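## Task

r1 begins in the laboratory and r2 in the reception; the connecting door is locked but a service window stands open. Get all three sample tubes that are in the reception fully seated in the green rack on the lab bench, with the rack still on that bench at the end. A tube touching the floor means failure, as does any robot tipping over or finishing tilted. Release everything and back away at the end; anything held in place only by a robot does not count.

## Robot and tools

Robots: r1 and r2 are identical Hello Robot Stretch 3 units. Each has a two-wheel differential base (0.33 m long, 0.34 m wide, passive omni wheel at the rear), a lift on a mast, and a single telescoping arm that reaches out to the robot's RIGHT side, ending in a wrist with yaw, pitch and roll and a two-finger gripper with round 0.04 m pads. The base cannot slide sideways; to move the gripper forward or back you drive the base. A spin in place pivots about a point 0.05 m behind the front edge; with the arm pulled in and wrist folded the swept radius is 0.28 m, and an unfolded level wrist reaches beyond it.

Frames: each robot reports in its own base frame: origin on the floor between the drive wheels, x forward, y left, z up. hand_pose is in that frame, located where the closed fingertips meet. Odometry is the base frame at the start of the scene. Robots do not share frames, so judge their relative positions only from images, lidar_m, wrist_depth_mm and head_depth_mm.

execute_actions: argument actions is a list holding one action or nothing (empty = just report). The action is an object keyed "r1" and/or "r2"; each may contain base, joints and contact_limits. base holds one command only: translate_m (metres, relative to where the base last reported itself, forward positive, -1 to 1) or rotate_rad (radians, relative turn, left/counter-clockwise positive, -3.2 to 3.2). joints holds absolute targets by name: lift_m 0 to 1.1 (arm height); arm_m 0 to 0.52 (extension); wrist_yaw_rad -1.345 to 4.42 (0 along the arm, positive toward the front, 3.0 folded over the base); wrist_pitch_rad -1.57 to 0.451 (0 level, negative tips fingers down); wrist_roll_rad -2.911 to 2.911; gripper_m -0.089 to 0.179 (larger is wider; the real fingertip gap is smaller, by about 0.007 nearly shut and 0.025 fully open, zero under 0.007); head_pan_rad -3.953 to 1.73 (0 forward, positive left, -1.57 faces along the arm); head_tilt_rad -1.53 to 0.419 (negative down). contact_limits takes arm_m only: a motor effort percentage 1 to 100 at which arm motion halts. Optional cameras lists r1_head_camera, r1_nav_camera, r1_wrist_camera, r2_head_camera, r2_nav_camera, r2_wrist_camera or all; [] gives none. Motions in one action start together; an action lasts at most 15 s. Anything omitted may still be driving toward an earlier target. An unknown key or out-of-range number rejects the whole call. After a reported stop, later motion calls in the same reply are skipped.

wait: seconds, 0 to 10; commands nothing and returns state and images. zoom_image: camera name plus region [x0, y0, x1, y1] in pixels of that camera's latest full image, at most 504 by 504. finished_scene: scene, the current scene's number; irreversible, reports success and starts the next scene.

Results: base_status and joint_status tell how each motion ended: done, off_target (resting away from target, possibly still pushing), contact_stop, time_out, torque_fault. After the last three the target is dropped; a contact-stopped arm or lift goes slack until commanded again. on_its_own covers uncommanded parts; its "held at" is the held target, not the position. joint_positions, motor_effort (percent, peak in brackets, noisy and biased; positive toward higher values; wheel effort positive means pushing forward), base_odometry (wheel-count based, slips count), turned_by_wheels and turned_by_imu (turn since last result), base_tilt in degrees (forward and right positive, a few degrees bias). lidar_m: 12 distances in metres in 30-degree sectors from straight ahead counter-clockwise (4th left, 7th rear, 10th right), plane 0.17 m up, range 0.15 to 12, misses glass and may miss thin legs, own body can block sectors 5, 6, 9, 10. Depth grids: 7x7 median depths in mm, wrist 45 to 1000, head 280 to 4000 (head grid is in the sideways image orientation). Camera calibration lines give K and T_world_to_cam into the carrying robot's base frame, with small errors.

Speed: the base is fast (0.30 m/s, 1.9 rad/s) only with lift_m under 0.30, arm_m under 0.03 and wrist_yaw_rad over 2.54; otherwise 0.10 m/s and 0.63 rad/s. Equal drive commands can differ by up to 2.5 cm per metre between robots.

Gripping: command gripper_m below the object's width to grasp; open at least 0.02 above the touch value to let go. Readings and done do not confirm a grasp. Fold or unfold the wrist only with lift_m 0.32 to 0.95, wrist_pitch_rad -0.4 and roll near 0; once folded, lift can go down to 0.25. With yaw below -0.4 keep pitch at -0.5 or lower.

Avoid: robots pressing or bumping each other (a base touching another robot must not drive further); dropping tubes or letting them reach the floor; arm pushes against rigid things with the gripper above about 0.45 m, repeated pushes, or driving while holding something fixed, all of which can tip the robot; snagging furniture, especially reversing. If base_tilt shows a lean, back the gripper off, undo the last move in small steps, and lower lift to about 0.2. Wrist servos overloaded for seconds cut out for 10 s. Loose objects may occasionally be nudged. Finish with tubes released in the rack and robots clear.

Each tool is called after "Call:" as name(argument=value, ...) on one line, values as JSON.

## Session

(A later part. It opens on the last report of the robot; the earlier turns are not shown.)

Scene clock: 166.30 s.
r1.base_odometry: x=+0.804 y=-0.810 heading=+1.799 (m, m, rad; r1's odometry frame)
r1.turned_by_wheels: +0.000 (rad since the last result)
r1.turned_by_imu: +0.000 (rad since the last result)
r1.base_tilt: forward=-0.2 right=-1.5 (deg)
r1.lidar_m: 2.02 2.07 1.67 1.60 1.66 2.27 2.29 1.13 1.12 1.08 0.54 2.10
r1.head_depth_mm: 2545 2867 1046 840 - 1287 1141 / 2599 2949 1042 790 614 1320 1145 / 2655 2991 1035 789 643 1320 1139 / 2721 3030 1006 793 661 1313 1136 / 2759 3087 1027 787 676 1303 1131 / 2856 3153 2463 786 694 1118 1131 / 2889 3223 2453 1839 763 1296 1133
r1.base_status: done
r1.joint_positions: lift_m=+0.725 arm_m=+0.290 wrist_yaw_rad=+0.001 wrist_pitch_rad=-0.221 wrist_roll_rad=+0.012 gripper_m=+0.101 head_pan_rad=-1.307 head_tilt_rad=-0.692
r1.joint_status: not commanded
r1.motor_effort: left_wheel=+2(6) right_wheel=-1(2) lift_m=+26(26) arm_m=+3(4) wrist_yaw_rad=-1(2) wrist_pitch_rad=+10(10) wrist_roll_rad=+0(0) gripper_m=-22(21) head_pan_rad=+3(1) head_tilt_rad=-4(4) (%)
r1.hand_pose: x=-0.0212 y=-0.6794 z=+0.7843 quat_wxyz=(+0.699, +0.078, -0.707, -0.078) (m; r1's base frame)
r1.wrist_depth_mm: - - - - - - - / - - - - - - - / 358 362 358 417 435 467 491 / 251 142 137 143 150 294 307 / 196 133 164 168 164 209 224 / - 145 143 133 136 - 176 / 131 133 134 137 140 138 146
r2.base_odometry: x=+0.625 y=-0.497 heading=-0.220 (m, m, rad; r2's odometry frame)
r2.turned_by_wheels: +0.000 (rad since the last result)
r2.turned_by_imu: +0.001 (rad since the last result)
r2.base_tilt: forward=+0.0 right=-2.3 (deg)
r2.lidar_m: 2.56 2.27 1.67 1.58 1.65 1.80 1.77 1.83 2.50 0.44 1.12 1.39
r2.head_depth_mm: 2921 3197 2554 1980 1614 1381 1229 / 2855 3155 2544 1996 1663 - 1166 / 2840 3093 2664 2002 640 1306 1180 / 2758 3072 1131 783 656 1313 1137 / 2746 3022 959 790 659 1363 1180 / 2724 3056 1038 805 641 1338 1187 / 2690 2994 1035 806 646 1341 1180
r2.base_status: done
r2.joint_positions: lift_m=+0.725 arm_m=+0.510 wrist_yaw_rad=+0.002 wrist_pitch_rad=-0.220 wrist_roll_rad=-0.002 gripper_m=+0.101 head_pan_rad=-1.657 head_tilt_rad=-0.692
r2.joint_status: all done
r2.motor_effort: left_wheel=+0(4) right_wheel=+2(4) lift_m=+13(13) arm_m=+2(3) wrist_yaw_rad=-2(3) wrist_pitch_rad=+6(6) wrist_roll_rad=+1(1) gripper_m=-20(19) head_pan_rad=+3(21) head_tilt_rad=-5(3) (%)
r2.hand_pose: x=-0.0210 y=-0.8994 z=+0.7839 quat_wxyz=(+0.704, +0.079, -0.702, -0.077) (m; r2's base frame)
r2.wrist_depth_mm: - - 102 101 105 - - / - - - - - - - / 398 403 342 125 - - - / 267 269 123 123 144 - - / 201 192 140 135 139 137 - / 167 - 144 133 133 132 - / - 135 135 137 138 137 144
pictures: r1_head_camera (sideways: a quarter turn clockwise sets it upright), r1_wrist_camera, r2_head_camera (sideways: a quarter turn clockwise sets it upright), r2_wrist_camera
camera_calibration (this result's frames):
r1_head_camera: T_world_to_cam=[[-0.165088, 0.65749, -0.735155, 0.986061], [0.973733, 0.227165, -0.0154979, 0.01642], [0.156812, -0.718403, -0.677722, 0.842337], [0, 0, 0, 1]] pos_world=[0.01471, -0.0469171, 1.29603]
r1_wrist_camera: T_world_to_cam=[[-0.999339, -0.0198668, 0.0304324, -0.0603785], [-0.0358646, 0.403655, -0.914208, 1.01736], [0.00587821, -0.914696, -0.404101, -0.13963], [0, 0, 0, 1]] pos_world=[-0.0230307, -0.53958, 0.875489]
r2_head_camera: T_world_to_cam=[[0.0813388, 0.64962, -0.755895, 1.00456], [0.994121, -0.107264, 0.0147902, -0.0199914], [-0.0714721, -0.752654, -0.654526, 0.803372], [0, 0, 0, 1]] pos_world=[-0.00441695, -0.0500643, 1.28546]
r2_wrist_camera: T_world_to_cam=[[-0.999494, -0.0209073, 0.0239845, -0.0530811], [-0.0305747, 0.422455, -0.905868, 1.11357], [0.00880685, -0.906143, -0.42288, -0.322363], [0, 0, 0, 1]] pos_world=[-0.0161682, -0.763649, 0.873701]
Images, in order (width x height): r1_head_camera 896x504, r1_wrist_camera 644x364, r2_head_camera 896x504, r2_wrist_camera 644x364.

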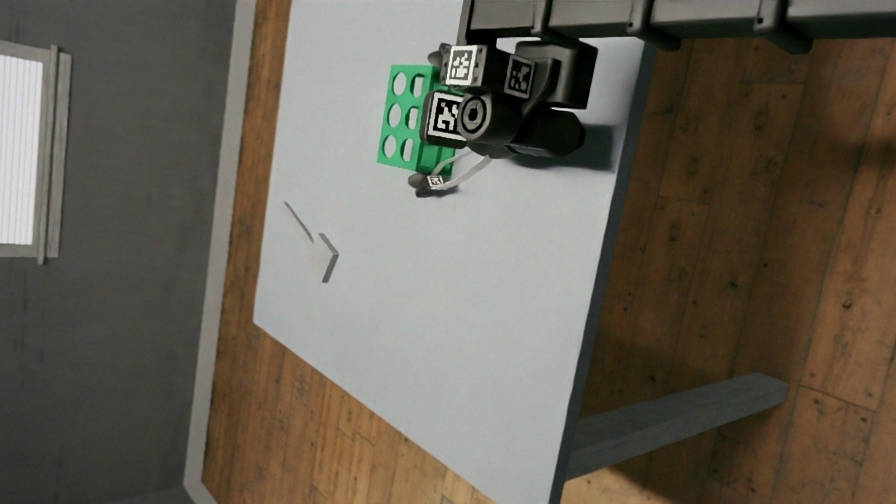

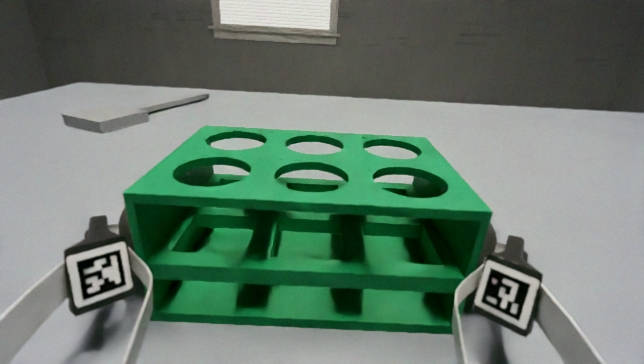

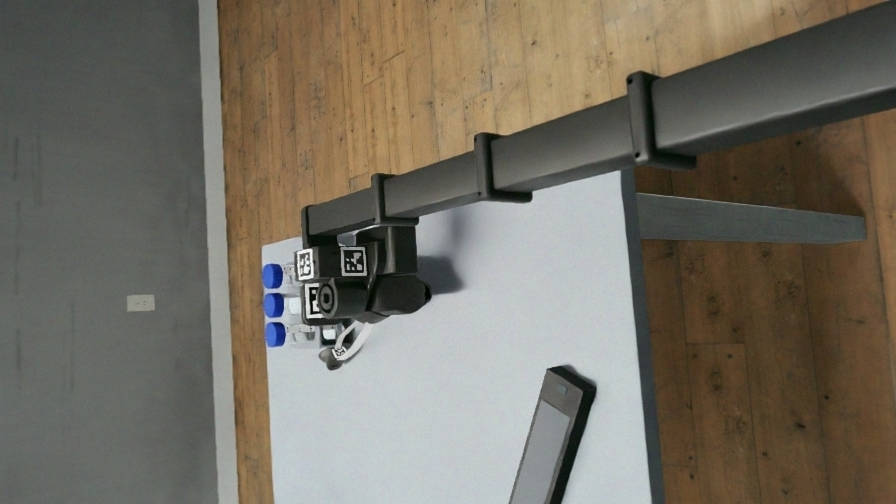

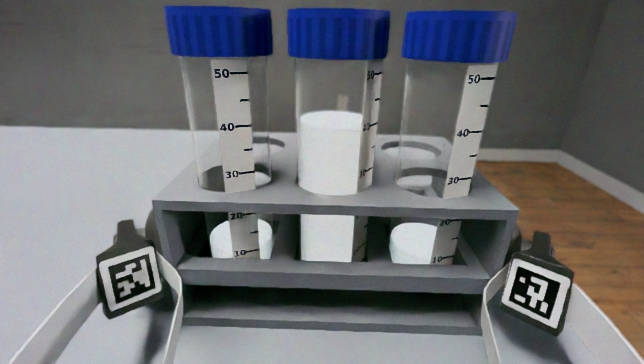

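Call:
execute_actions(actions=[{"r2":{"joints":{"gripper_m":0.179}},"r1":{"base":{"translate_m":0.08}}}], cameras=[])

Call:
execute_actions(actions=[{"r2":{"joints":{"arm_m":0.2,"lift_m":0.8}},"r1":{"base":{"translate_m":0.24}}}], cameras=["r1_head_camera"])

Call:
execute_actions(actions=[{"r2":{"base":{"translate_m":-0.2},"joints":{"arm_m":0.0,"wrist_pitch_rad":0.0,"gripper_m":0.075}},"r1":{"joints":{"gripper_m":0.179}}}], cameras=[])

Call:
execute_actions(actions=[{"r2":{"base":{"rotate_rad":0.873}},"r1":{"joints":{"arm_m":0.1,"lift_m":0.8}}}], cameras=["r2_nav_camera"])

Call:
execute_actions(actions=[{"r2":{"base":{"translate_m":-0.95}},"r1":{"base":{"translate_m":0.88},"joints":{"arm_m":0,"wrist_pitch_rad":0.0,"gripper_m":0.075,"head_pan_rad":-1.57,"head_tilt_rad":-0.55}}}], cameras=[])

Call:
execute_actions(actions=[{"r2":{"base":{"translate_m":-0.186}},"r1":{"base":{"rotate_rad":1.571}}}], cameras=[])

Call:
execute_actions(actions=[{"r2":{"base":{"rotate_rad":0.698},"joints":{"arm_m":0.2,"lift_m":0.75,"head_pan_rad":-1.57,"head_tilt_rad":-0.55}},"r1":{"base":{"translate_m":-0.2}}}], cameras=["r2_head_camera","r2_wrist_camera","r1_nav_camera"])

Scene clock: 193.30 s.
r1.base_odometry: x=+0.786 y=-0.732 heading=+1.799 (m, m, rad; r1's odometry frame)
r1.turned_by_wheels: +0.000 (rad since the last result)
r1.turned_by_imu: -0.001 (rad since the last result)
r1.base_tilt: forward=-0.1 right=-1.6 (deg)
r1.lidar_m: 1.94 2.00 1.67 1.60 1.66 2.27 2.37 1.21 1.12 1.08 0.50 2.02
r1.head_depth_mm: 2523 2853 1046 844 - 1297 1143 / 2579 2960 1038 788 614 1320 1141 / 2655 2982 1033 788 645 1316 1141 / 2694 3009 1029 790 661 1318 1139 / 2786 3095 2297 789 677 1283 1134 / 2859 3085 2462 815 694 1223 1129 / 2929 3122 2448 1905 1515 1301 1131
r1.base_status: done
r1.joint_positions: lift_m=+0.725 arm_m=+0.290 wrist_yaw_rad=+0.001 wrist_pitch_rad=-0.221 wrist_roll_rad=+0.012 gripper_m=+0.101 head_pan_rad=-1.307 head_tilt_rad=-0.692
r1.joint_status: not commanded
r1.motor_effort: left_wheel=+3(6) right_wheel=-1(4) lift_m=+27(27) arm_m=+4(3) wrist_yaw_rad=-2(2) wrist_pitch_rad=+10(10) wrist_roll_rad=+0(0) gripper_m=-21(21) head_pan_rad=+2(2) head_tilt_rad=-3(4) (%)
r1.hand_pose: x=-0.0213 y=-0.6794 z=+0.7843 quat_wxyz=(+0.699, +0.078, -0.707, -0.078) (m; r1's base frame)
r1.wrist_depth_mm: - - - - - - - / - - - - - - - / 360 369 356 417 438 460 491 / 248 142 137 143 150 297 304 / 196 133 164 168 164 213 223 / - 145 143 133 135 - 176 / 131 133 135 137 139 138 146
r2.base_odometry: x=+0.625 y=-0.497 heading=-0.220 (m, m, rad; r2's odometry frame)
r2.turned_by_wheels: +0.000 (rad since the last result)
r2.turned_by_imu: +0.001 (rad since the last result)
r2.base_tilt: forward=-0.1 right=-2.3 (deg)
r2.lidar_m: 2.56 2.28 1.67 1.58 1.65 1.80 1.77 1.82 2.50 0.43 1.12 1.39
r2.head_depth_mm: 2871 3167 2573 1973 1622 1377 1229 / 2866 3150 2541 1991 1683 - 1161 / 2802 3075 2659 2025 641 1296 1180 / 2726 3090 1134 781 659 1299 1140 / 2728 3037 956 791 658 1357 1178 / 2736 3051 1037 802 640 1336 1178 / 2673 2966 1034 804 646 1328 1182
r2.base_status: not commanded
r2.joint_positions: lift_m=+0.725 arm_m=+0.510 wrist_yaw_rad=+0.002 wrist_pitch_rad=-0.220 wrist_roll_rad=-0.002 gripper_m=+0.179 head_pan_rad=-1.657 head_tilt_rad=-0.692
r2.joint_status: all done
r2.motor_effort: left_wheel=+0(0) right_wheel=+2(2) lift_m=+14(13) arm_m=+3(2) wrist_yaw_rad=-2(2) wrist_pitch_rad=+6(6) wrist_roll_rad=+1(1) gripper_m=+1(100) head_pan_rad=+3(3) head_tilt_rad=-3(4) (%)
r2.hand_pose: x=-0.0211 y=-0.8995 z=+0.7839 quat_wxyz=(+0.704, +0.079, -0.702, -0.077) (m; r2's base frame)
r2.wrist_depth_mm: - - 102 101 106 - - / - - - - - - - / 397 402 341 125 - - - / 267 270 123 123 144 - - / 206 132 143 136 139 136 - / - 156 144 132 133 154 - / 134 135 136 136 137 138 134
pictures: none
No camera images: the call's "cameras" was empty. Leave "cameras" out to get every camera's image.

Scene clock: 196.97 s.
r1.base_odometry: x=+0.731 y=-0.498 heading=+1.799 (m, m, rad; r1's odometry frame)
r1.turned_by_wheels: +0.000 (rad since the last result)
r1.turned_by_imu: +0.000 (rad since the last result)
r1.base_tilt: forward=+0.0 right=-1.6 (deg)
r1.lidar_m: 1.70 1.73 1.67 1.61 1.66 2.26 2.61 1.43 1.12 0.43 2.43 1.77
r1.head_depth_mm: 2483 2872 1039 845 - 1293 1147 / 2598 2923 1042 787 614 1316 1145 / 2659 2979 2406 791 645 1290 1133 / 2719 3019 2522 1912 1483 1284 1108 / 2797 3102 2474 1909 1559 1313 1138 / 2855 3145 2467 1890 1549 1302 1132 / 2761 2973 2451 1897 1542 1304 1126
r1.base_status: done
r1.joint_positions: lift_m=+0.725 arm_m=+0.290 wrist_yaw_rad=+0.001 wrist_pitch_rad=-0.221 wrist_roll_rad=+0.012 gripper_m=+0.101 head_pan_rad=-1.307 head_tilt_rad=-0.692
r1.joint_status: not commanded
r1.motor_effort: left_wheel=+1(7) right_wheel=-2(4) lift_m=+26(27) arm_m=+3(3) wrist_yaw_rad=-1(0) wrist_pitch_rad=+10(10) wrist_roll_rad=+0(0) gripper_m=-22(21) head_pan_rad=+3(2) head_tilt_rad=-3(3) (%)
r1.hand_pose: x=-0.0213 y=-0.6794 z=+0.7843 quat_wxyz=(+0.699, +0.078, -0.707, -0.078) (m; r1's base frame)
r1.wrist_depth_mm: - - - - - - - / - - - - - - - / - - 359 412 401 458 498 / - 142 137 143 150 299 309 / - 133 165 169 163 213 224 / - 145 143 133 135 - 176 / 131 133 135 137 139 138 146
r2.base_odometry: x=+0.625 y=-0.497 heading=-0.220 (m, m, rad; r2's odometry frame)
r2.turned_by_wheels: +0.000 (rad since the last result)
r2.turned_by_imu: +0.000 (rad since the last result)
r2.base_tilt: forward=+0.0 right=-2.3 (deg)
r2.lidar_m: 2.55 2.28 1.67 1.58 1.65 1.80 1.76 1.83 2.50 0.44 1.12 1.39
r2.head_depth_mm: 2900 3161 2552 1989 1676 - - / 2872 3120 2541 2050 - 1297 1162 / 2827 3145 2542 2172 - 1337 1177 / 2772 3054 983 - - 1298 1141 / 2743 3049 949 829 658 1361 1183 / 2742 3039 1040 795 641 1334 1175 / 2661 3013 1033 807 646 1331 1178
r2.base_status: not commanded
r2.joint_positions: lift_m=+0.799 arm_m=+0.200 wrist_yaw_rad=+0.000 wrist_pitch_rad=-0.220 wrist_roll_rad=-0.002 gripper_m=+0.179 head_pan_rad=-1.657 head_tilt_rad=-0.692
r2.joint_status: all done
r2.motor_effort: left_wheel=-1(1) right_wheel=+2(2) lift_m=+42(40) arm_m=-3(4) wrist_yaw_rad=-1(2) wrist_pitch_rad=+6(6) wrist_roll_rad=+1(1) gripper_m=+0(1) head_pan_rad=+3(3) head_tilt_rad=-4(3) (%)
r2.hand_pose: x=-0.0214 y=-0.5900 z=+0.8585 quat_wxyz=(+0.704, +0.078, -0.702, -0.078) (m; r2's base frame)
r2.wrist_depth_mm: - - - - - - - / - - - - - - - / 648 667 678 439 - - - / 445 444 449 443 - - - / 333 344 336 341 360 - - / - 266 270 272 273 - - / 216 224 225 226 227 - -
pictures: r1_head_camera (sideways: a quarter turn clockwise sets it upright)
camera_calibration (this result's frames):
r1_head_camera: T_world_to_cam=[[-0.16511, 0.657484, -0.735155, 0.986061], [0.973725, 0.227198, -0.0154979, 0.01642], [0.156836, -0.718398, -0.677722, 0.842337], [0, 0, 0, 1]] pos_world=[0.0147116, -0.0469168, 1.29603]
Images, in order (width x height): r1_head_camera 896x504.

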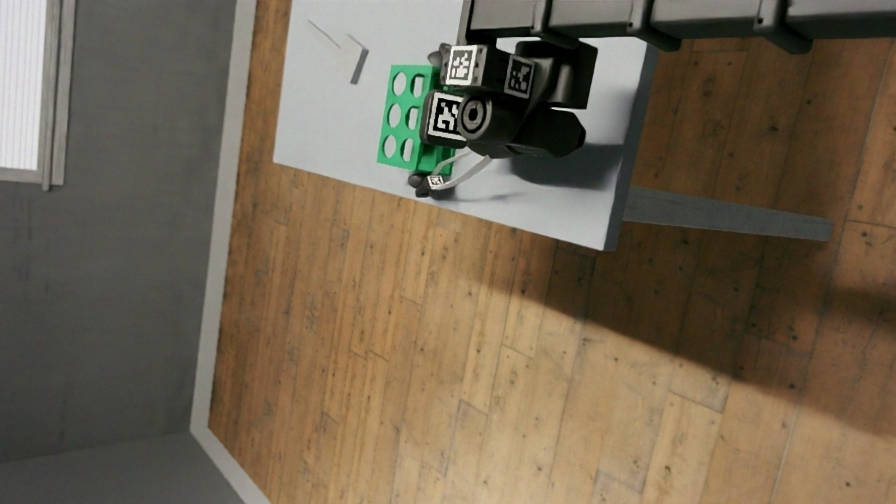

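Scene clock: 200.47 s.
r1.base_odometry: x=+0.731 y=-0.498 heading=+1.799 (m, m, rad; r1's odometry frame)
r1.turned_by_wheels: +0.000 (rad since the last result)
r1.turned_by_imu: -0.001 (rad since the last result)
r1.base_tilt: forward=+0.0 right=-1.5 (deg)
r1.lidar_m: 1.70 1.73 1.67 1.60 1.66 2.26 2.61 1.44 1.12 0.43 2.44 1.77
r1.head_depth_mm: 2519 2843 1044 855 - 1289 1144 / 2591 2930 1041 787 613 1318 1142 / 2683 3010 2394 788 645 1293 1143 / 2693 3057 2489 1912 1488 1287 1114 / 2768 3091 2483 1898 1556 1310 1132 / 2837 3160 2449 1910 1555 1311 1134 / 2747 2942 2454 1902 1551 1300 1131
r1.base_status: not commanded
r1.joint_positions: lift_m=+0.725 arm_m=+0.290 wrist_yaw_rad=+0.001 wrist_pitch_rad=-0.221 wrist_roll_rad=+0.012 gripper_m=+0.179 head_pan_rad=-1.307 head_tilt_rad=-0.692
r1.joint_status: all done
r1.motor_effort: left_wheel=+2(2) right_wheel=-1(1) lift_m=+26(26) arm_m=+3(3) wrist_yaw_rad=-2(1) wrist_pitch_rad=+10(10) wrist_roll_rad=+0(0) gripper_m=+0(91) head_pan_rad=+2(2) head_tilt_rad=-3(3) (%)
r1.hand_pose: x=-0.0213 y=-0.6794 z=+0.7843 quat_wxyz=(+0.699, +0.078, -0.707, -0.078) (m; r1's base frame)
r1.wrist_depth_mm: - - - - - - - / - - - - - - - / - - 359 415 405 466 488 / - 140 137 147 150 300 308 / - 139 164 167 163 196 224 / - 145 143 132 135 159 177 / 136 133 135 137 139 140 141
r2.base_odometry: x=+0.430 y=-0.453 heading=-0.220 (m, m, rad; r2's odometry frame)
r2.turned_by_wheels: +0.000 (rad since the last result)
r2.turned_by_imu: +0.000 (rad since the last result)
r2.base_tilt: forward=+0.0 right=-2.2 (deg)
r2.lidar_m: 2.76 2.28 1.67 1.59 1.65 1.59 1.56 1.62 2.22 0.44 0.44 1.54
r2.head_depth_mm: 2823 3144 2569 1983 1612 1399 - / 2815 3164 2566 1974 1609 1405 - / 2829 3092 2561 1983 1604 1396 - / 2787 3044 2543 1990 1620 - - / 2739 3010 2541 1982 1585 1353 1144 / 2691 3042 980 806 660 787 1156 / 2708 3013 950 804 658 1327 1178
r2.base_status: done
r2.joint_positions: lift_m=+0.799 arm_m=+0.000 wrist_yaw_rad=+0.000 wrist_pitch_rad=-0.023 wrist_roll_rad=-0.002 gripper_m=+0.075 head_pan_rad=-1.657 head_tilt_rad=-0.692
r2.joint_status: all done
r2.motor_effort: left_wheel=-1(6) right_wheel=+3(3) lift_m=+42(41) arm_m=-3(4) wrist_yaw_rad=+0(0) wrist_pitch_rad=+7(7) wrist_roll_rad=+1(1) gripper_m=-1(97) head_pan_rad=+3(3) head_tilt_rad=-4(3) (%)
r2.hand_pose: x=-0.0214 y=-0.4009 z=+0.9079 quat_wxyz=(+0.708, +0.009, -0.706, -0.008) (m; r2's base frame)
r2.wrist_depth_mm: - - - - - - - / - - - - - - - / - - - - - - - / 848 855 645 - - - - / 526 533 584 - - - - / 382 386 417 - - - - / 300 304 328 - - - -
pictures: none
No camera images: the call's "cameras" was empty. Leave "cameras" out to get every camera's image.

Scene clock: 203.10 s.
r1.base_odometry: x=+0.731 y=-0.498 heading=+1.799 (m, m, rad; r1's odometry frame)
r1.turned_by_wheels: +0.000 (rad since the last result)
r1.turned_by_imu: -0.001 (rad since the last result)
r1.base_tilt: forward=-0.2 right=-1.6 (deg)
r1.lidar_m: 1.70 1.73 1.67 1.60 1.66 2.27 2.61 1.44 1.12 0.42 2.43 1.77
r1.head_depth_mm: 2512 2859 1045 800 678 - 1122 / 2585 2935 1045 762 - - 1143 / 2701 3001 2389 788 662 1229 1136 / 2696 2979 2521 1930 1501 1282 1118 / 2785 3080 2492 1923 1557 1313 1129 / 2876 3078 2465 1904 1553 1304 1134 / 2751 2971 2454 1912 1540 1304 1130
r1.base_status: not commanded
r1.joint_positions: lift_m=+0.800 arm_m=+0.100 wrist_yaw_rad=+0.001 wrist_pitch_rad=-0.221 wrist_roll_rad=+0.012 gripper_m=+0.179 head_pan_rad=-1.307 head_tilt_rad=-0.692
r1.joint_status: all done
r1.motor_effort: left_wheel=+2(2) right_wheel=-1(1) lift_m=+41(43) arm_m=-4(4) wrist_yaw_rad=-2(1) wrist_pitch_rad=+10(10) wrist_roll_rad=+0(0) gripper_m=+0(1) head_pan_rad=+2(2) head_tilt_rad=-4(4) (%)
r1.hand_pose: x=-0.0213 y=-0.4900 z=+0.8588 quat_wxyz=(+0.699, +0.078, -0.707, -0.078) (m; r1's base frame)
r1.wrist_depth_mm: - - - - - - - / - - - - - - - / - - - 693 749 778 837 / - - - 365 467 490 510 / - - 338 342 349 376 372 / - - 267 272 279 283 294 / - - 223 228 230 233 233
r2.base_odometry: x=+0.430 y=-0.453 heading=+0.653 (m, m, rad; r2's odometry frame)
r2.turned_by_wheels: +0.873 (rad since the last result)
r2.turned_by_imu: +0.875 (rad since the last result)
r2.base_tilt: forward=-0.2 right=-2.3 (deg)
r2.lidar_m: 1.78 1.59 1.60 1.71 1.56 1.57 1.91 1.08 0.44 1.32 1.58 2.78
r2.head_depth_mm: 2980 3292 1042 809 659 659 - / 3228 3424 1043 806 678 1405 - / 3548 3601 1039 790 1498 1393 - / 3522 1473 1036 809 1602 - - / 3123 1465 1040 859 1569 1342 1176 / 2896 1453 1037 1857 1622 1360 1178 / 2673 1458 1081 1997 1604 1363 1182
r2.base_status: done
r2.joint_positions: lift_m=+0.799 arm_m=+0.000 wrist_yaw_rad=+0.000 wrist_pitch_rad=-0.023 wrist_roll_rad=-0.002 gripper_m=+0.075 head_pan_rad=-1.657 head_tilt_rad=-0.692
r2.joint_status: not commanded
r2.motor_effort: left_wheel=-1(5) right_wheel=+2(8) lift_m=+42(42) arm_m=-3(3) wrist_yaw_rad=+0(0) wrist_pitch_rad=+7(7) wrist_roll_rad=+1(1) gripper_m=+0(0) head_pan_rad=+4(4) head_tilt_rad=-4(4) (%)
r2.hand_pose: x=-0.0214 y=-0.4009 z=+0.9079 quat_wxyz=(+0.708, +0.009, -0.706, -0.008) (m; r2's base frame)
r2.wrist_depth_mm: - - - - - - - / - - - - - - - / - - - - - - - / - - 886 911 932 - - / - - 651 552 588 579 581 / - - - 418 380 418 410 / - - - - 325 300 315
pictures: r2_nav_camera (sideways: a quarter turn counterclockwise sets it upright)
camera_calibration (this result's frames):
r2_nav_camera: T_world_to_cam=[[-0.0761826, -0.632778, 0.770577, -0.960934], [-0.99442, 0.104782, -0.0122685, 0.0739247], [-0.0729793, -0.767211, -0.637229, 0.785538], [0, 0, 0, 1]] pos_world=[0.0576337, -0.0131303, 1.24195]
Images, in order (width x height): r2_nav_camera 672x504.

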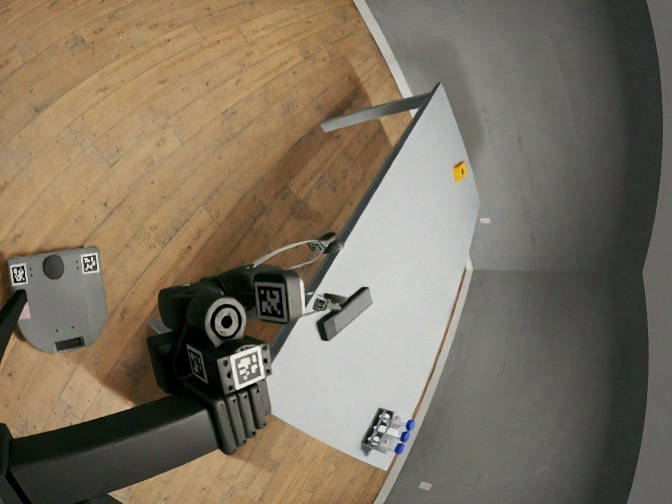

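Scene clock: 214.10 s.
r1.base_odometry: x=+0.532 y=+0.359 heading=+1.799 (m, m, rad; r1's odometry frame)
r1.turned_by_wheels: +0.000 (rad since the last result)
r1.turned_by_imu: +0.001 (rad since the last result)
r1.base_tilt: forward=-0.2 right=-1.6 (deg)
r1.lidar_m: 0.82 0.85 1.14 1.61 1.67 2.28 2.29 0.93 1.35 3.14 1.17 0.85
r1.head_depth_mm: 2634 2918 3156 2310 1769 1434 1273 / 2627 2957 3112 2324 1767 1436 1258 / 2626 2888 3113 2309 1821 1465 1261 / 2603 2864 3095 2292 1765 1509 - / 2592 2879 3085 2273 1809 1415 1201 / 2600 2886 3098 2273 1739 1427 1199 / 2515 2533 2549 2230 1736 1412 1187
r1.base_status: done
r1.joint_positions: lift_m=+0.800 arm_m=+0.001 wrist_yaw_rad=+0.001 wrist_pitch_rad=-0.023 wrist_roll_rad=+0.012 gripper_m=+0.075 head_pan_rad=-1.563 head_tilt_rad=-0.557
r1.joint_status: all done
r1.motor_effort: left_wheel=+2(7) right_wheel=-1(2) lift_m=+40(41) arm_m=-4(6) wrist_yaw_rad=-1(2) wrist_pitch_rad=+11(13) wrist_roll_rad=+0(0) gripper_m=+0(92) head_pan_rad=-3(19) head_tilt_rad=+2(14) (%)
r1.hand_pose: x=-0.0212 y=-0.4018 z=+0.9084 quat_wxyz=(+0.703, +0.009, -0.711, -0.008) (m; r1's base frame)
r1.wrist_depth_mm: - - - - - - - / - - - - - - - / - - - - - - - / 931 - - - - - - / - - - - - - - / - - - - - - - / - - - - - - -
r2.base_odometry: x=-0.325 y=-1.030 heading=+0.652 (m, m, rad; r2's odometry frame)
r2.turned_by_wheels: +0.000 (rad since the last result)
r2.turned_by_imu: +0.000 (rad since the last result)
r2.base_tilt: forward=-0.1 right=-2.2 (deg)
r2.lidar_m: 2.59 2.31 1.63 1.05 0.95 0.96 1.17 2.26 2.45 0.79 0.81 0.75
r2.head_depth_mm: 2322 2521 2587 1982 1595 1399 - / 2503 2749 2555 1969 1625 1391 - / 2667 2979 2532 1965 1591 1397 - / 2952 3223 2531 1980 1653 - - / 3261 3368 2521 1975 1575 1342 1183 / 3547 3529 2544 1844 1227 1329 1174 / 3238 3450 2506 889 1532 1367 1179
r2.base_status: done
r2.joint_positions: lift_m=+0.799 arm_m=+0.000 wrist_yaw_rad=+0.000 wrist_pitch_rad=-0.023 wrist_roll_rad=-0.002 gripper_m=+0.075 head_pan_rad=-1.657 head_tilt_rad=-0.692
r2.joint_status: not commanded
r2.motor_effort: left_wheel=-2(5) right_wheel=+3(4) lift_m=+42(42) arm_m=-3(3) wrist_yaw_rad=+0(0) wrist_pitch_rad=+7(7) wrist_roll_rad=+1(1) gripper_m=+0(1) head_pan_rad=+3(3) head_tilt_rad=-4(3) (%)
r2.hand_pose: x=-0.0214 y=-0.4009 z=+0.9079 quat_wxyz=(+0.708, +0.009, -0.706, -0.008) (m; r2's base frame)
r2.wrist_depth_mm: - - - - - - - / - - - - - - - / - - - - - - - / 747 874 - - - - - / 449 533 644 - - - - / 426 489 - - - - - / - - - - - - -
pictures: none
No camera images: the call's "cameras" was empty. Leave "cameras" out to get every camera's image.

Scene clock: 217.53 s.
r1.base_odometry: x=+0.532 y=+0.359 heading=-2.913 (m, m, rad; r1's odometry frame)
r1.turned_by_wheels: +1.571 (rad since the last result)
r1.turned_by_imu: +1.572 (rad since the last result)
r1.base_tilt: forward=-0.1 right=-1.6 (deg)
r1.lidar_m: 1.61 1.67 2.29 2.29 1.52 1.35 3.13 1.17 0.85 0.82 0.85 1.14
r1.head_depth_mm: 662 736 827 934 1099 1318 1263 / 660 734 825 944 1095 1317 1258 / 660 732 818 936 1073 1276 1262 / 658 730 821 938 1087 1236 - / 656 727 818 931 1063 1298 1198 / 654 728 815 926 1080 1287 1196 / 653 724 815 927 1078 1264 1191
r1.base_status: done
r1.joint_positions: lift_m=+0.800 arm_m=+0.001 wrist_yaw_rad=+0.001 wrist_pitch_rad=-0.023 wrist_roll_rad=+0.012 gripper_m=+0.075 head_pan_rad=-1.563 head_tilt_rad=-0.557
r1.joint_status: not commanded
r1.motor_effort: left_wheel=-2(6) right_wheel=+4(7) lift_m=+40(41) arm_m=-4(4) wrist_yaw_rad=-2(1) wrist_pitch_rad=+11(11) wrist_roll_rad=+0(0) gripper_m=+0(0) head_pan_rad=-3(3) head_tilt_rad=+3(2) (%)
r1.hand_pose: x=-0.0212 y=-0.4018 z=+0.9084 quat_wxyz=(+0.703, +0.009, -0.711, -0.008) (m; r1's base frame)
r1.wrist_depth_mm: 540 536 541 540 541 537 - / 559 571 556 558 559 558 - / 567 582 577 594 581 590 - / 603 597 597 607 607 600 - / 604 643 611 626 627 619 640 / 616 649 670 649 652 646 476 / 658 680 699 678 676 678 683
r2.base_odometry: x=-0.472 y=-1.143 heading=+0.652 (m, m, rad; r2's odometry frame)
r2.turned_by_wheels: +0.000 (rad since the last result)
r2.turned_by_imu: +0.000 (rad since the last result)
r2.base_tilt: forward=+0.0 right=-2.3 (deg)
r2.lidar_m: 2.75 2.46 1.46 0.92 0.83 0.84 1.02 1.98 2.31 2.80 0.85 0.91
r2.head_depth_mm: 2182 2381 2470 1975 1609 1398 - / 2322 2581 2571 1975 1614 1393 - / 2523 2789 2561 1976 1605 1398 - / 2717 3027 2524 1989 1640 - - / 3033 3292 2560 1992 1571 1363 1184 / 3398 3551 2536 2005 1611 1367 1174 / 3394 3526 2512 1974 1617 1333 1182
r2.base_status: done
r2.joint_positions: lift_m=+0.799 arm_m=+0.000 wrist_yaw_rad=+0.000 wrist_pitch_rad=-0.023 wrist_roll_rad=-0.002 gripper_m=+0.075 head_pan_rad=-1.657 head_tilt_rad=-0.692
r2.joint_status: not commanded
r2.motor_effort: left_wheel=-1(5) right_wheel=+3(4) lift_m=+42(42) arm_m=-3(3) wrist_yaw_rad=+0(1) wrist_pitch_rad=+7(7) wrist_roll_rad=+1(1) gripper_m=+0(0) head_pan_rad=+4(3) head_tilt_rad=-3(4) (%)
r2.hand_pose: x=-0.0214 y=-0.4009 z=+0.9079 quat_wxyz=(+0.708, +0.009, -0.706, -0.008) (m; r2's base frame)
r2.wrist_depth_mm: - - - - - - - / - - - - - - - / - - - - - - - / 853 - - - - - - / 530 - - - - - - / - 600 - - - - - / - - - - - - -
pictures: none
No camera images: the call's "cameras" was empty. Leave "cameras" out to get every camera's image.

Scene clock: 220.90 s.
r1.base_odometry: x=+0.727 y=+0.404 heading=-2.913 (m, m, rad; r1's odometry frame)
r1.turned_by_wheels: +0.000 (rad since the last result)
r1.turned_by_imu: -0.001 (rad since the last result)
r1.base_tilt: forward=-0.1 right=-1.6 (deg)
r1.lidar_m: 1.81 1.88 2.58 0.86 0.86 1.20 2.95 1.16 0.85 0.82 0.85 1.14
r1.head_depth_mm: - - 2687 968 821 1324 1259 / 673 2455 2961 962 839 1312 1260 / 660 734 823 934 1072 1273 1260 / 658 729 820 937 1085 1232 - / 656 729 818 932 1064 1295 1195 / 655 727 817 928 1085 1290 1194 / 656 726 814 924 1077 1282 1198
r1.base_status: done
r1.joint_positions: lift_m=+0.800 arm_m=+0.001 wrist_yaw_rad=+0.001 wrist_pitch_rad=-0.023 wrist_roll_rad=+0.012 gripper_m=+0.075 head_pan_rad=-1.563 head_tilt_rad=-0.557
r1.joint_status: not commanded
r1.motor_effort: left_wheel=-2(7) right_wheel=+4(4) lift_m=+41(40) arm_m=-4(5) wrist_yaw_rad=-2(1) wrist_pitch_rad=+11(11) wrist_roll_rad=+0(0) gripper_m=+1(1) head_pan_rad=-3(3) head_tilt_rad=+2(3) (%)
r1.hand_pose: x=-0.0212 y=-0.4018 z=+0.9084 quat_wxyz=(+0.703, +0.009, -0.711, -0.008) (m; r1's base frame)
r1.wrist_depth_mm: 543 534 537 546 533 - - / 569 553 554 562 553 - - / 578 583 577 583 597 - - / 598 607 610 601 802 - - / 624 624 628 634 647 605 634 / 640 652 667 654 645 431 436 / 675 679 680 675 683 692 678
r2.base_odometry: x=-0.472 y=-1.143 heading=+1.350 (m, m, rad; r2's odometry frame)
r2.turned_by_wheels: +0.698 (rad since the last result)
r2.turned_by_imu: +0.699 (rad since the last result)
r2.base_tilt: forward=-0.1 right=-2.2 (deg)
r2.lidar_m: 2.45 1.18 0.86 0.83 0.86 1.18 2.29 2.37 0.86 0.85 0.91 2.55
r2.head_depth_mm: 3003 3363 3434 2387 1832 1535 - / 3049 3331 3395 992 1082 - 1222 / 2996 3211 1385 989 1825 - 1263 / 2976 3176 1392 950 1963 1471 1259 / 2979 3149 1382 976 1830 1502 1260 / 2958 3132 1389 975 1834 1490 1250 / 2925 3235 1384 976 1836 1333 1259
r2.base_status: done
r2.joint_positions: lift_m=+0.751 arm_m=+0.200 wrist_yaw_rad=+0.000 wrist_pitch_rad=-0.023 wrist_roll_rad=-0.002 gripper_m=+0.075 head_pan_rad=-1.577 head_tilt_rad=-0.557
r2.joint_status: all done
r2.motor_effort: left_wheel=-1(2) right_wheel=+3(9) lift_m=+13(38) arm_m=+3(6) wrist_yaw_rad=+0(0) wrist_pitch_rad=+7(7) wrist_roll_rad=+1(1) gripper_m=-1(0) head_pan_rad=+3(12) head_tilt_rad=+4(15) (%)
r2.hand_pose: x=-0.0214 y=-0.6003 z=+0.8595 quat_wxyz=(+0.708, +0.008, -0.706, -0.008) (m; r2's base frame)
r2.wrist_depth_mm: - - - - - - - / - - - - - - - / - - - - - - - / - 632 686 520 724 - - / 405 411 452 408 446 458 - / 419 412 417 408 408 392 - / - - - - - 431 -
pictures: r1_nav_camera (sideways: a quarter turn counterclockwise sets it upright), r2_head_camera (sideways: a quarter turn clockwise sets it upright), r2_wrist_camera
camera_calibration (this result's frames):
r1_nav_camera: T_world_to_cam=[[-0.0235121, -0.485619, 0.873855, -1.09093], [-0.999207, 0.0395114, -0.0049276, 0.0621734], [-0.0321342, -0.873277, -0.486163, 0.592995], [0, 0, 0, 1]] pos_world=[0.0555294, -0.0143848, 1.24192]
r2_head_camera: T_world_to_cam=[[0.0283157, 0.546107, -0.837237, 1.11092], [0.999534, -0.0249871, 0.0175063, -0.0235633], [-0.0113598, -0.837343, -0.54656, 0.662552], [0, 0, 0, 1]] pos_world=[-0.000377696, -0.0524863, 1.29264]
r2_wrist_camera: T_world_to_cam=[[-0.999527, -0.0142876, 0.0272343, -0.0478338], [-0.0298408, 0.236293, -0.971224, 1.00016], [0.00744122, -0.971577, -0.236608, -0.218718], [0, 0, 0, 1]] pos_world=[-0.0163379, -0.449516, 0.920936]
Images, in order (width x height): r1_nav_camera 672x504, r2_head_camera 896x504, r2_wrist_camera 644x364.

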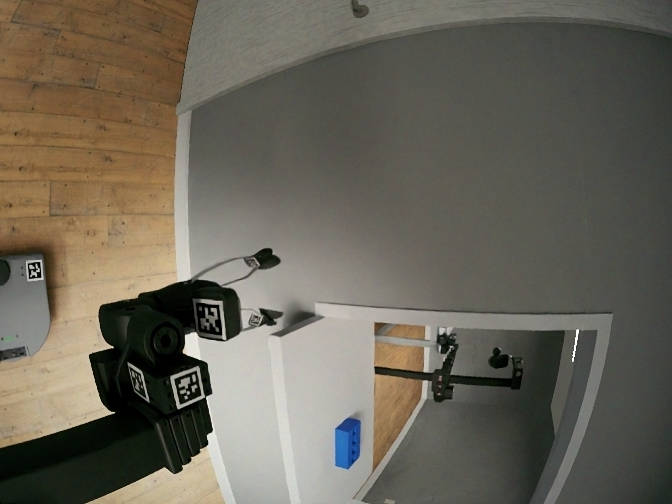

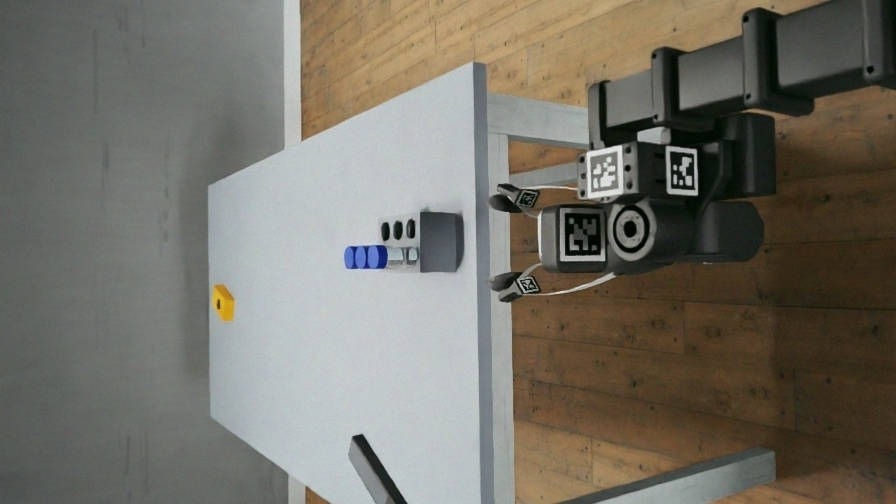

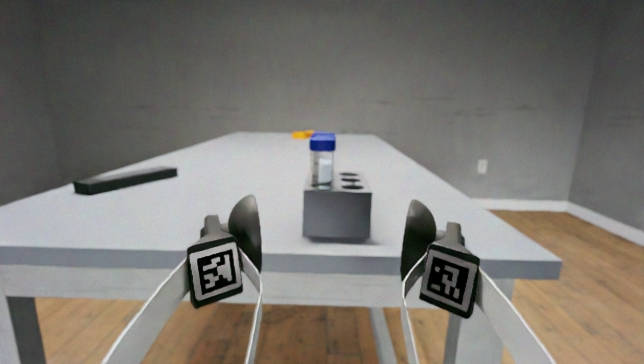

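Call:
execute_actions(actions=[{"r2":{"base":{"translate_m":0.008},"joints":{"arm_m":0.465,"lift_m":0.74}},"r1":{"base":{"translate_m":-0.28}}}], cameras=["r2_head_camera","r2_wrist_camera","r1_head_camera"])

Scene clock: 230.33 s.
r1.base_odometry: x=+1.000 y=+0.468 heading=-2.913 (m, m, rad; r1's odometry frame)
r1.turned_by_wheels: +0.000 (rad since the last result)
r1.turned_by_imu: -0.003 (rad since the last result)
r1.base_tilt: forward=+0.0 right=-1.6 (deg)
r1.lidar_m: 2.09 2.17 2.96 0.83 1.04 2.77 2.67 1.17 0.85 0.82 0.85 1.17
r1.head_depth_mm: - - 3341 937 825 1315 1265 / - 2106 2603 965 821 1314 1260 / - 3181 3348 962 803 1271 1260 / - 3137 3083 954 814 1229 - / - - 1219 921 814 1291 1198 / 648 724 815 932 1084 1296 1194 / 655 723 812 929 1072 1283 1192
r1.base_status: done
r1.joint_positions: lift_m=+0.800 arm_m=+0.001 wrist_yaw_rad=+0.001 wrist_pitch_rad=-0.023 wrist_roll_rad=+0.012 gripper_m=+0.075 head_pan_rad=-1.563 head_tilt_rad=-0.557
r1.joint_status: not commanded
r1.motor_effort: left_wheel=-2(7) right_wheel=+3(3) lift_m=+41(40) arm_m=-4(5) wrist_yaw_rad=-1(1) wrist_pitch_rad=+11(11) wrist_roll_rad=+0(0) gripper_m=+0(0) head_pan_rad=-3(3) head_tilt_rad=+3(2) (%)
r1.hand_pose: x=-0.0212 y=-0.4018 z=+0.9084 quat_wxyz=(+0.703, +0.009, -0.711, -0.008) (m; r1's base frame)
r1.wrist_depth_mm: 534 536 548 - - - - / 553 555 564 - - - - / 583 583 581 - - - - / 606 599 598 936 - - - / 632 629 561 571 651 607 641 / 655 652 402 404 408 431 442 / 699 674 682 682 675 672 684
r2.base_odometry: x=-0.471 y=-1.135 heading=+1.350 (m, m, rad; r2's odometry frame)
r2.turned_by_wheels: +0.000 (rad since the last result)
r2.turned_by_imu: +0.001 (rad since the last result)
r2.base_tilt: forward=-0.2 right=-2.3 (deg)
r2.lidar_m: 2.45 1.18 0.86 0.83 0.86 1.18 2.30 2.39 0.86 0.85 0.91 2.55
r2.head_depth_mm: 3023 3276 3401 2379 1829 1536 - / 2967 3350 3308 1021 1878 - 1219 / 2995 3229 1391 - 1720 1465 1254 / 2961 3198 1385 - 1835 1484 1250 / 2978 3185 1393 980 1839 1484 1257 / 2935 3191 1385 974 1845 1495 1258 / 2982 3311 1399 981 1822 1308 1254
r2.base_status: done
r2.joint_positions: lift_m=+0.741 arm_m=+0.465 wrist_yaw_rad=+0.000 wrist_pitch_rad=-0.023 wrist_roll_rad=-0.002 gripper_m=+0.075 head_pan_rad=-1.577 head_tilt_rad=-0.557
r2.joint_status: all done
r2.motor_effort: left_wheel=-1(4) right_wheel=+3(7) lift_m=+12(14) arm_m=+2(2) wrist_yaw_rad=+0(0) wrist_pitch_rad=+7(7) wrist_roll_rad=+1(1) gripper_m=+0(0) head_pan_rad=+3(4) head_tilt_rad=+4(3) (%)
r2.hand_pose: x=-0.0214 y=-0.8653 z=+0.8495 quat_wxyz=(+0.708, +0.008, -0.706, -0.008) (m; r2's base frame)
r2.wrist_depth_mm: - - - - - - - / - - - - - - - / - - - - - - - / - 629 641 159 674 - - / 381 387 424 201 270 413 - / 277 278 267 194 214 301 295 / 216 218 220 150 149 217 228
pictures: r1_head_camera (sideways: a quarter turn clockwise sets it upright), r2_head_camera (sideways: a quarter turn clockwise sets it upright), r2_wrist_camera
camera_calibration (this result's frames):
r1_head_camera: T_world_to_cam=[[0.00755391, 0.572472, -0.819889, 1.09546], [0.999536, -0.0285153, -0.0107012, 0.0100202], [-0.0295056, -0.819428, -0.572422, 0.706495], [0, 0, 0, 1]] pos_world=[0.00255498, -0.0479121, 1.30268]
r2_head_camera: T_world_to_cam=[[0.0283156, 0.546088, -0.837249, 1.11094], [0.999534, -0.0249867, 0.0175068, -0.0235639], [-0.0113598, -0.837355, -0.546541, 0.662527], [0, 0, 0, 1]] pos_world=[-0.000377697, -0.0524865, 1.29264]
r2_wrist_camera: T_world_to_cam=[[-0.999528, -0.0141885, 0.0272349, -0.051288], [-0.0298177, 0.236273, -0.971229, 1.05307], [0.00734545, -0.971583, -0.236584, -0.478575], [0, 0, 0, 1]] pos_world=[-0.0163482, -0.714516, 0.910949]
Images, in order (width x height): r1_head_camera 896x504, r2_head_camera 896x504, r2_wrist_camera 644x364.

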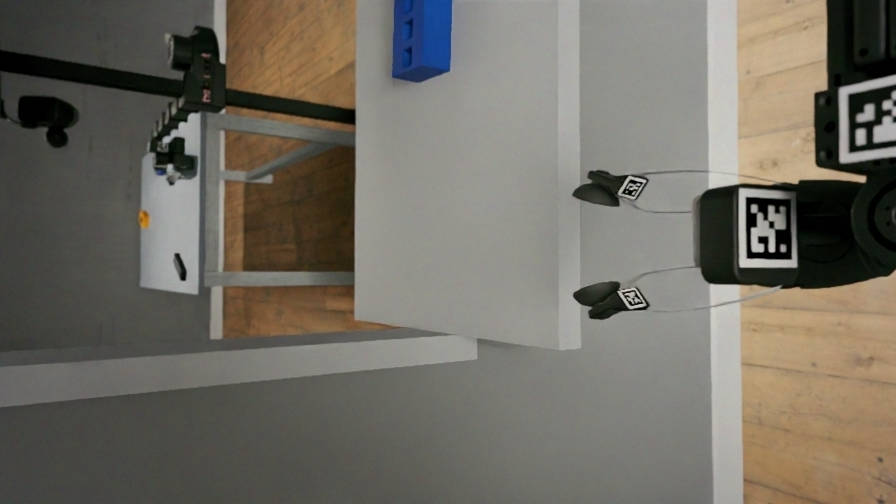

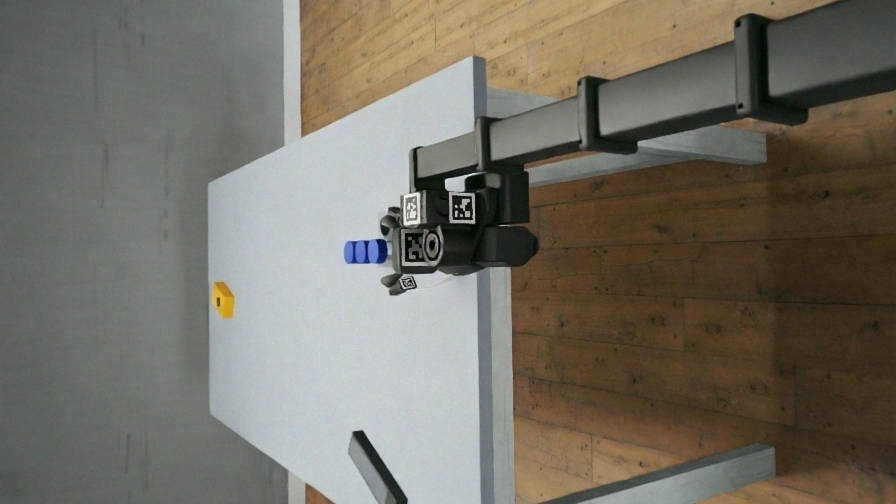

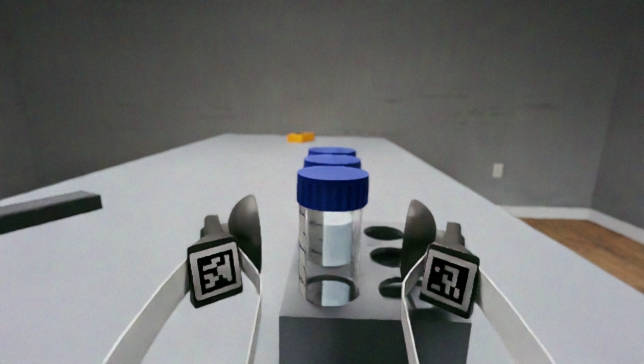

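Call:
execute_actions(actions=[{"r2":{"joints":{"arm_m":0.469,"gripper_m":-0.015}},"r1":{"base":{"translate_m":-0.05}}}], cameras=["r2_wrist_camera"])

Call:
execute_actions(actions=[{"r2":{"joints":{"lift_m":0.83}},"r1":{"base":{"translate_m":-0.08}}}], cameras=["r2_wrist_camera","r1_head_camera"])

Scene clock: 239.00 s.
r1.base_odometry: x=+1.048 y=+0.479 heading=-2.913 (m, m, rad; r1's odometry frame)
r1.turned_by_wheels: +0.000 (rad since the last result)
r1.turned_by_imu: -0.001 (rad since the last result)
r1.base_tilt: forward=+0.0 right=-1.6 (deg)
r1.lidar_m: 2.14 2.21 3.04 0.83 1.68 2.71 2.62 1.17 0.85 0.82 0.85 1.17
r1.head_depth_mm: - - 3333 935 823 1324 1269 / - 2435 2578 957 819 1317 1257 / - 2812 3101 962 801 1273 1256 / - 3141 3266 956 814 1230 - / - - 3107 956 796 1303 1194 / 723 740 821 929 1081 1293 1197 / 654 726 813 930 1072 1285 1194
r1.base_status: done
r1.joint_positions: lift_m=+0.800 arm_m=+0.001 wrist_yaw_rad=+0.001 wrist_pitch_rad=-0.023 wrist_roll_rad=+0.012 gripper_m=+0.075 head_pan_rad=-1.563 head_tilt_rad=-0.557
r1.joint_status: not commanded
r1.motor_effort: left_wheel=-2(6) right_wheel=+3(3) lift_m=+40(40) arm_m=-5(4) wrist_yaw_rad=-1(1) wrist_pitch_rad=+11(11) wrist_roll_rad=+0(0) gripper_m=+0(0) head_pan_rad=-3(3) head_tilt_rad=+2(3) (%)
r1.hand_pose: x=-0.0212 y=-0.4018 z=+0.9084 quat_wxyz=(+0.703, +0.009, -0.711, -0.008) (m; r1's base frame)
r1.wrist_depth_mm: 533 548 625 - - - - / 555 558 646 - - - - / 577 579 658 - - - - / 613 607 685 917 - - - / 625 614 551 566 630 613 636 / 653 640 393 402 408 433 442 / 673 679 686 675 691 685 669
r2.base_odometry: x=-0.471 y=-1.135 heading=+1.350 (m, m, rad; r2's odometry frame)
r2.turned_by_wheels: +0.000 (rad since the last result)
r2.turned_by_imu: +0.001 (rad since the last result)
r2.base_tilt: forward=-0.1 right=-2.3 (deg)
r2.lidar_m: 2.45 1.18 0.86 0.83 0.86 1.18 2.30 2.39 0.86 0.85 0.91 2.54
r2.head_depth_mm: 3052 3326 3409 2377 1844 1527 - / 3015 3300 3378 1020 1870 - 1233 / 2964 3269 1393 - 1725 1445 1258 / 3017 3187 1395 - 1840 1478 1255 / 3017 3210 1393 977 1840 1493 1258 / 2994 3129 1379 977 1830 1501 1258 / 2937 3230 1387 976 1843 1322 1254
r2.base_status: not commanded
r2.joint_positions: lift_m=+0.741 arm_m=+0.469 wrist_yaw_rad=+0.000 wrist_pitch_rad=-0.023 wrist_roll_rad=-0.002 gripper_m=-0.014 head_pan_rad=-1.577 head_tilt_rad=-0.557
r2.joint_status: all done
r2.motor_effort: left_wheel=-1(1) right_wheel=+3(3) lift_m=+13(13) arm_m=+3(2) wrist_yaw_rad=+0(0) wrist_pitch_rad=+7(7) wrist_roll_rad=+1(1) gripper_m=-19(99) head_pan_rad=+2(3) head_tilt_rad=+3(3) (%)
r2.hand_pose: x=-0.0214 y=-0.8693 z=+0.8495 quat_wxyz=(+0.708, +0.008, -0.706, -0.008) (m; r2's base frame)
r2.wrist_depth_mm: - - - - - - - / - - - - - - - / - - - - - - - / - 623 630 151 676 - - / 378 384 395 191 421 411 - / 276 278 280 191 208 291 294 / 217 219 220 146 145 226 226
pictures: r2_wrist_camera
camera_calibration (this result's frames):
r2_wrist_camera: T_world_to_cam=[[-0.999528, -0.0141902, 0.0272347, -0.0513456], [-0.029818, 0.236273, -0.971229, 1.05402], [0.00734711, -0.971583, -0.236584, -0.482456], [0, 0, 0, 1]] pos_world=[-0.0163481, -0.71851, 0.910949]
Images, in order (width x height): r2_wrist_camera 644x364.

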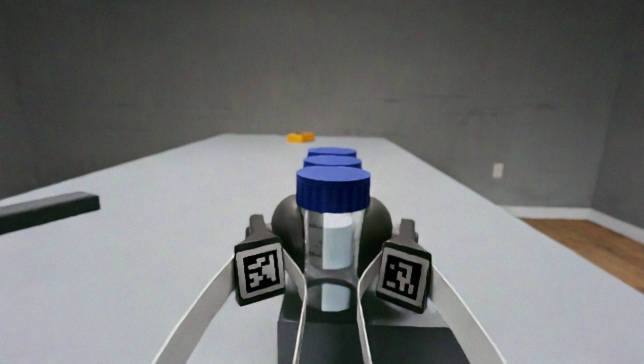

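Scene clock: 241.17 s.
r1.base_odometry: x=+1.126 y=+0.497 heading=-2.914 (m, m, rad; r1's odometry frame)
r1.turned_by_wheels: +0.000 (rad since the last result)
r1.turned_by_imu: -0.001 (rad since the last result)
r1.base_tilt: forward=-0.1 right=-1.7 (deg)
r1.lidar_m: 2.22 2.31 3.14 0.84 1.43 2.62 2.54 1.17 0.85 0.82 0.85 1.16
r1.head_depth_mm: - - 3328 947 821 1328 1268 / - - 3330 935 820 1314 1262 / - 2428 2625 955 801 1277 1260 / - 3222 3334 956 812 1231 - / - - 3104 954 798 1299 1197 / - - 3045 918 809 1291 1195 / 711 746 820 924 1066 1276 1192
r1.base_status: done
r1.joint_positions: lift_m=+0.800 arm_m=+0.001 wrist_yaw_rad=+0.001 wrist_pitch_rad=-0.023 wrist_roll_rad=+0.012 gripper_m=+0.075 head_pan_rad=-1.563 head_tilt_rad=-0.557
r1.joint_status: not commanded
r1.motor_effort: left_wheel=-2(7) right_wheel=+3(5) lift_m=+40(41) arm_m=-4(4) wrist_yaw_rad=-1(2) wrist_pitch_rad=+11(11) wrist_roll_rad=+0(0) gripper_m=+0(0) head_pan_rad=-3(3) head_tilt_rad=+3(2) (%)
r1.hand_pose: x=-0.0212 y=-0.4018 z=+0.9084 quat_wxyz=(+0.703, +0.009, -0.711, -0.008) (m; r1's base frame)
r1.wrist_depth_mm: 546 535 - - - - - / 555 553 - - - - - / 581 577 - - - - - / 606 612 888 949 - - - / 626 612 558 566 624 598 634 / 640 397 403 407 413 431 447 / 678 684 686 688 671 680 686
r2.base_odometry: x=-0.471 y=-1.135 heading=+1.350 (m, m, rad; r2's odometry frame)
r2.turned_by_wheels: +0.000 (rad since the last result)
r2.turned_by_imu: +0.000 (rad since the last result)
r2.base_tilt: forward=-0.1 right=-2.2 (deg)
r2.lidar_m: 2.45 1.18 0.86 0.83 0.86 1.18 2.30 2.39 0.86 0.85 0.91 2.54
r2.head_depth_mm: 2996 3348 3399 2360 1952 - 1226 / 3009 3310 3414 - 1110 1380 1260 / 3039 3269 1588 940 1795 1438 1258 / 3016 3130 1584 968 1859 1490 1256 / 2980 3114 1395 978 1840 1489 1255 / 2982 3175 1392 977 1830 1492 1251 / 2942 3271 1391 978 1821 1307 1246
r2.base_status: not commanded
r2.joint_positions: lift_m=+0.829 arm_m=+0.469 wrist_yaw_rad=+0.000 wrist_pitch_rad=-0.023 wrist_roll_rad=-0.002 gripper_m=-0.014 head_pan_rad=-1.577 head_tilt_rad=-0.557
r2.joint_status: all done
r2.motor_effort: left_wheel=-1(1) right_wheel=+3(3) lift_m=+42(42) arm_m=+2(3) wrist_yaw_rad=+0(0) wrist_pitch_rad=+7(7) wrist_roll_rad=+1(1) gripper_m=-19(19) head_pan_rad=+3(3) head_tilt_rad=+3(3) (%)
r2.hand_pose: x=-0.0214 y=-0.8693 z=+0.9381 quat_wxyz=(+0.708, +0.008, -0.706, -0.008) (m; r2's base frame)
r2.wrist_depth_mm: - - - - - - - / - - - - - - - / - - - - - - - / - - - 151 - - - / - 600 614 629 672 - - / 415 435 441 242 452 480 - / 339 341 347 196 338 356 -
pictures: r1_head_camera (sideways: a quarter turn clockwise sets it upright), r2_wrist_camera
camera_calibration (this result's frames):
r1_head_camera: T_world_to_cam=[[0.00755398, 0.572472, -0.819889, 1.09546], [0.999536, -0.0285155, -0.0107012, 0.0100202], [-0.0295057, -0.819428, -0.572422, 0.706495], [0, 0, 0, 1]] pos_world=[0.00255497, -0.0479121, 1.30268]
r2_wrist_camera: T_world_to_cam=[[-0.999528, -0.0141903, 0.0272348, -0.053758], [-0.0298181, 0.236273, -0.971229, 1.14004], [0.00734715, -0.971583, -0.236584, -0.461505], [0, 0, 0, 1]] pos_world=[-0.0163481, -0.718514, 0.999521]
Images, in order (width x height): r1_head_camera 896x504, r2_wrist_camera 644x364.

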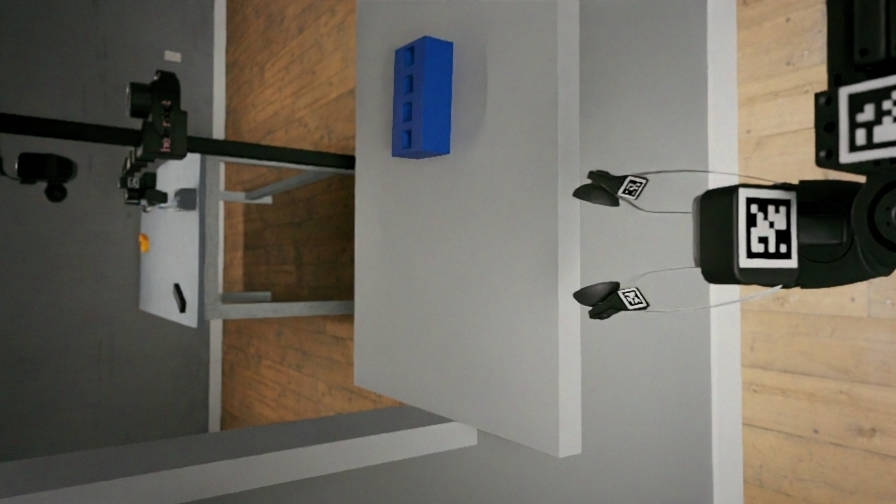

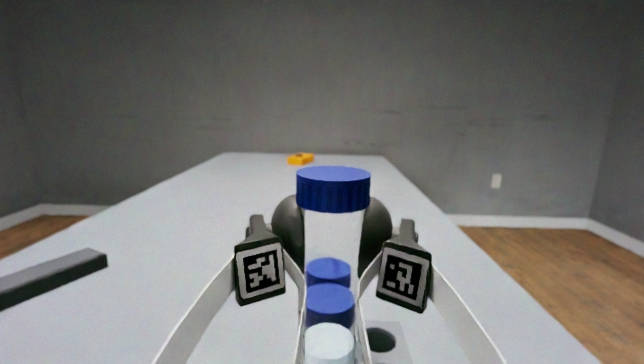

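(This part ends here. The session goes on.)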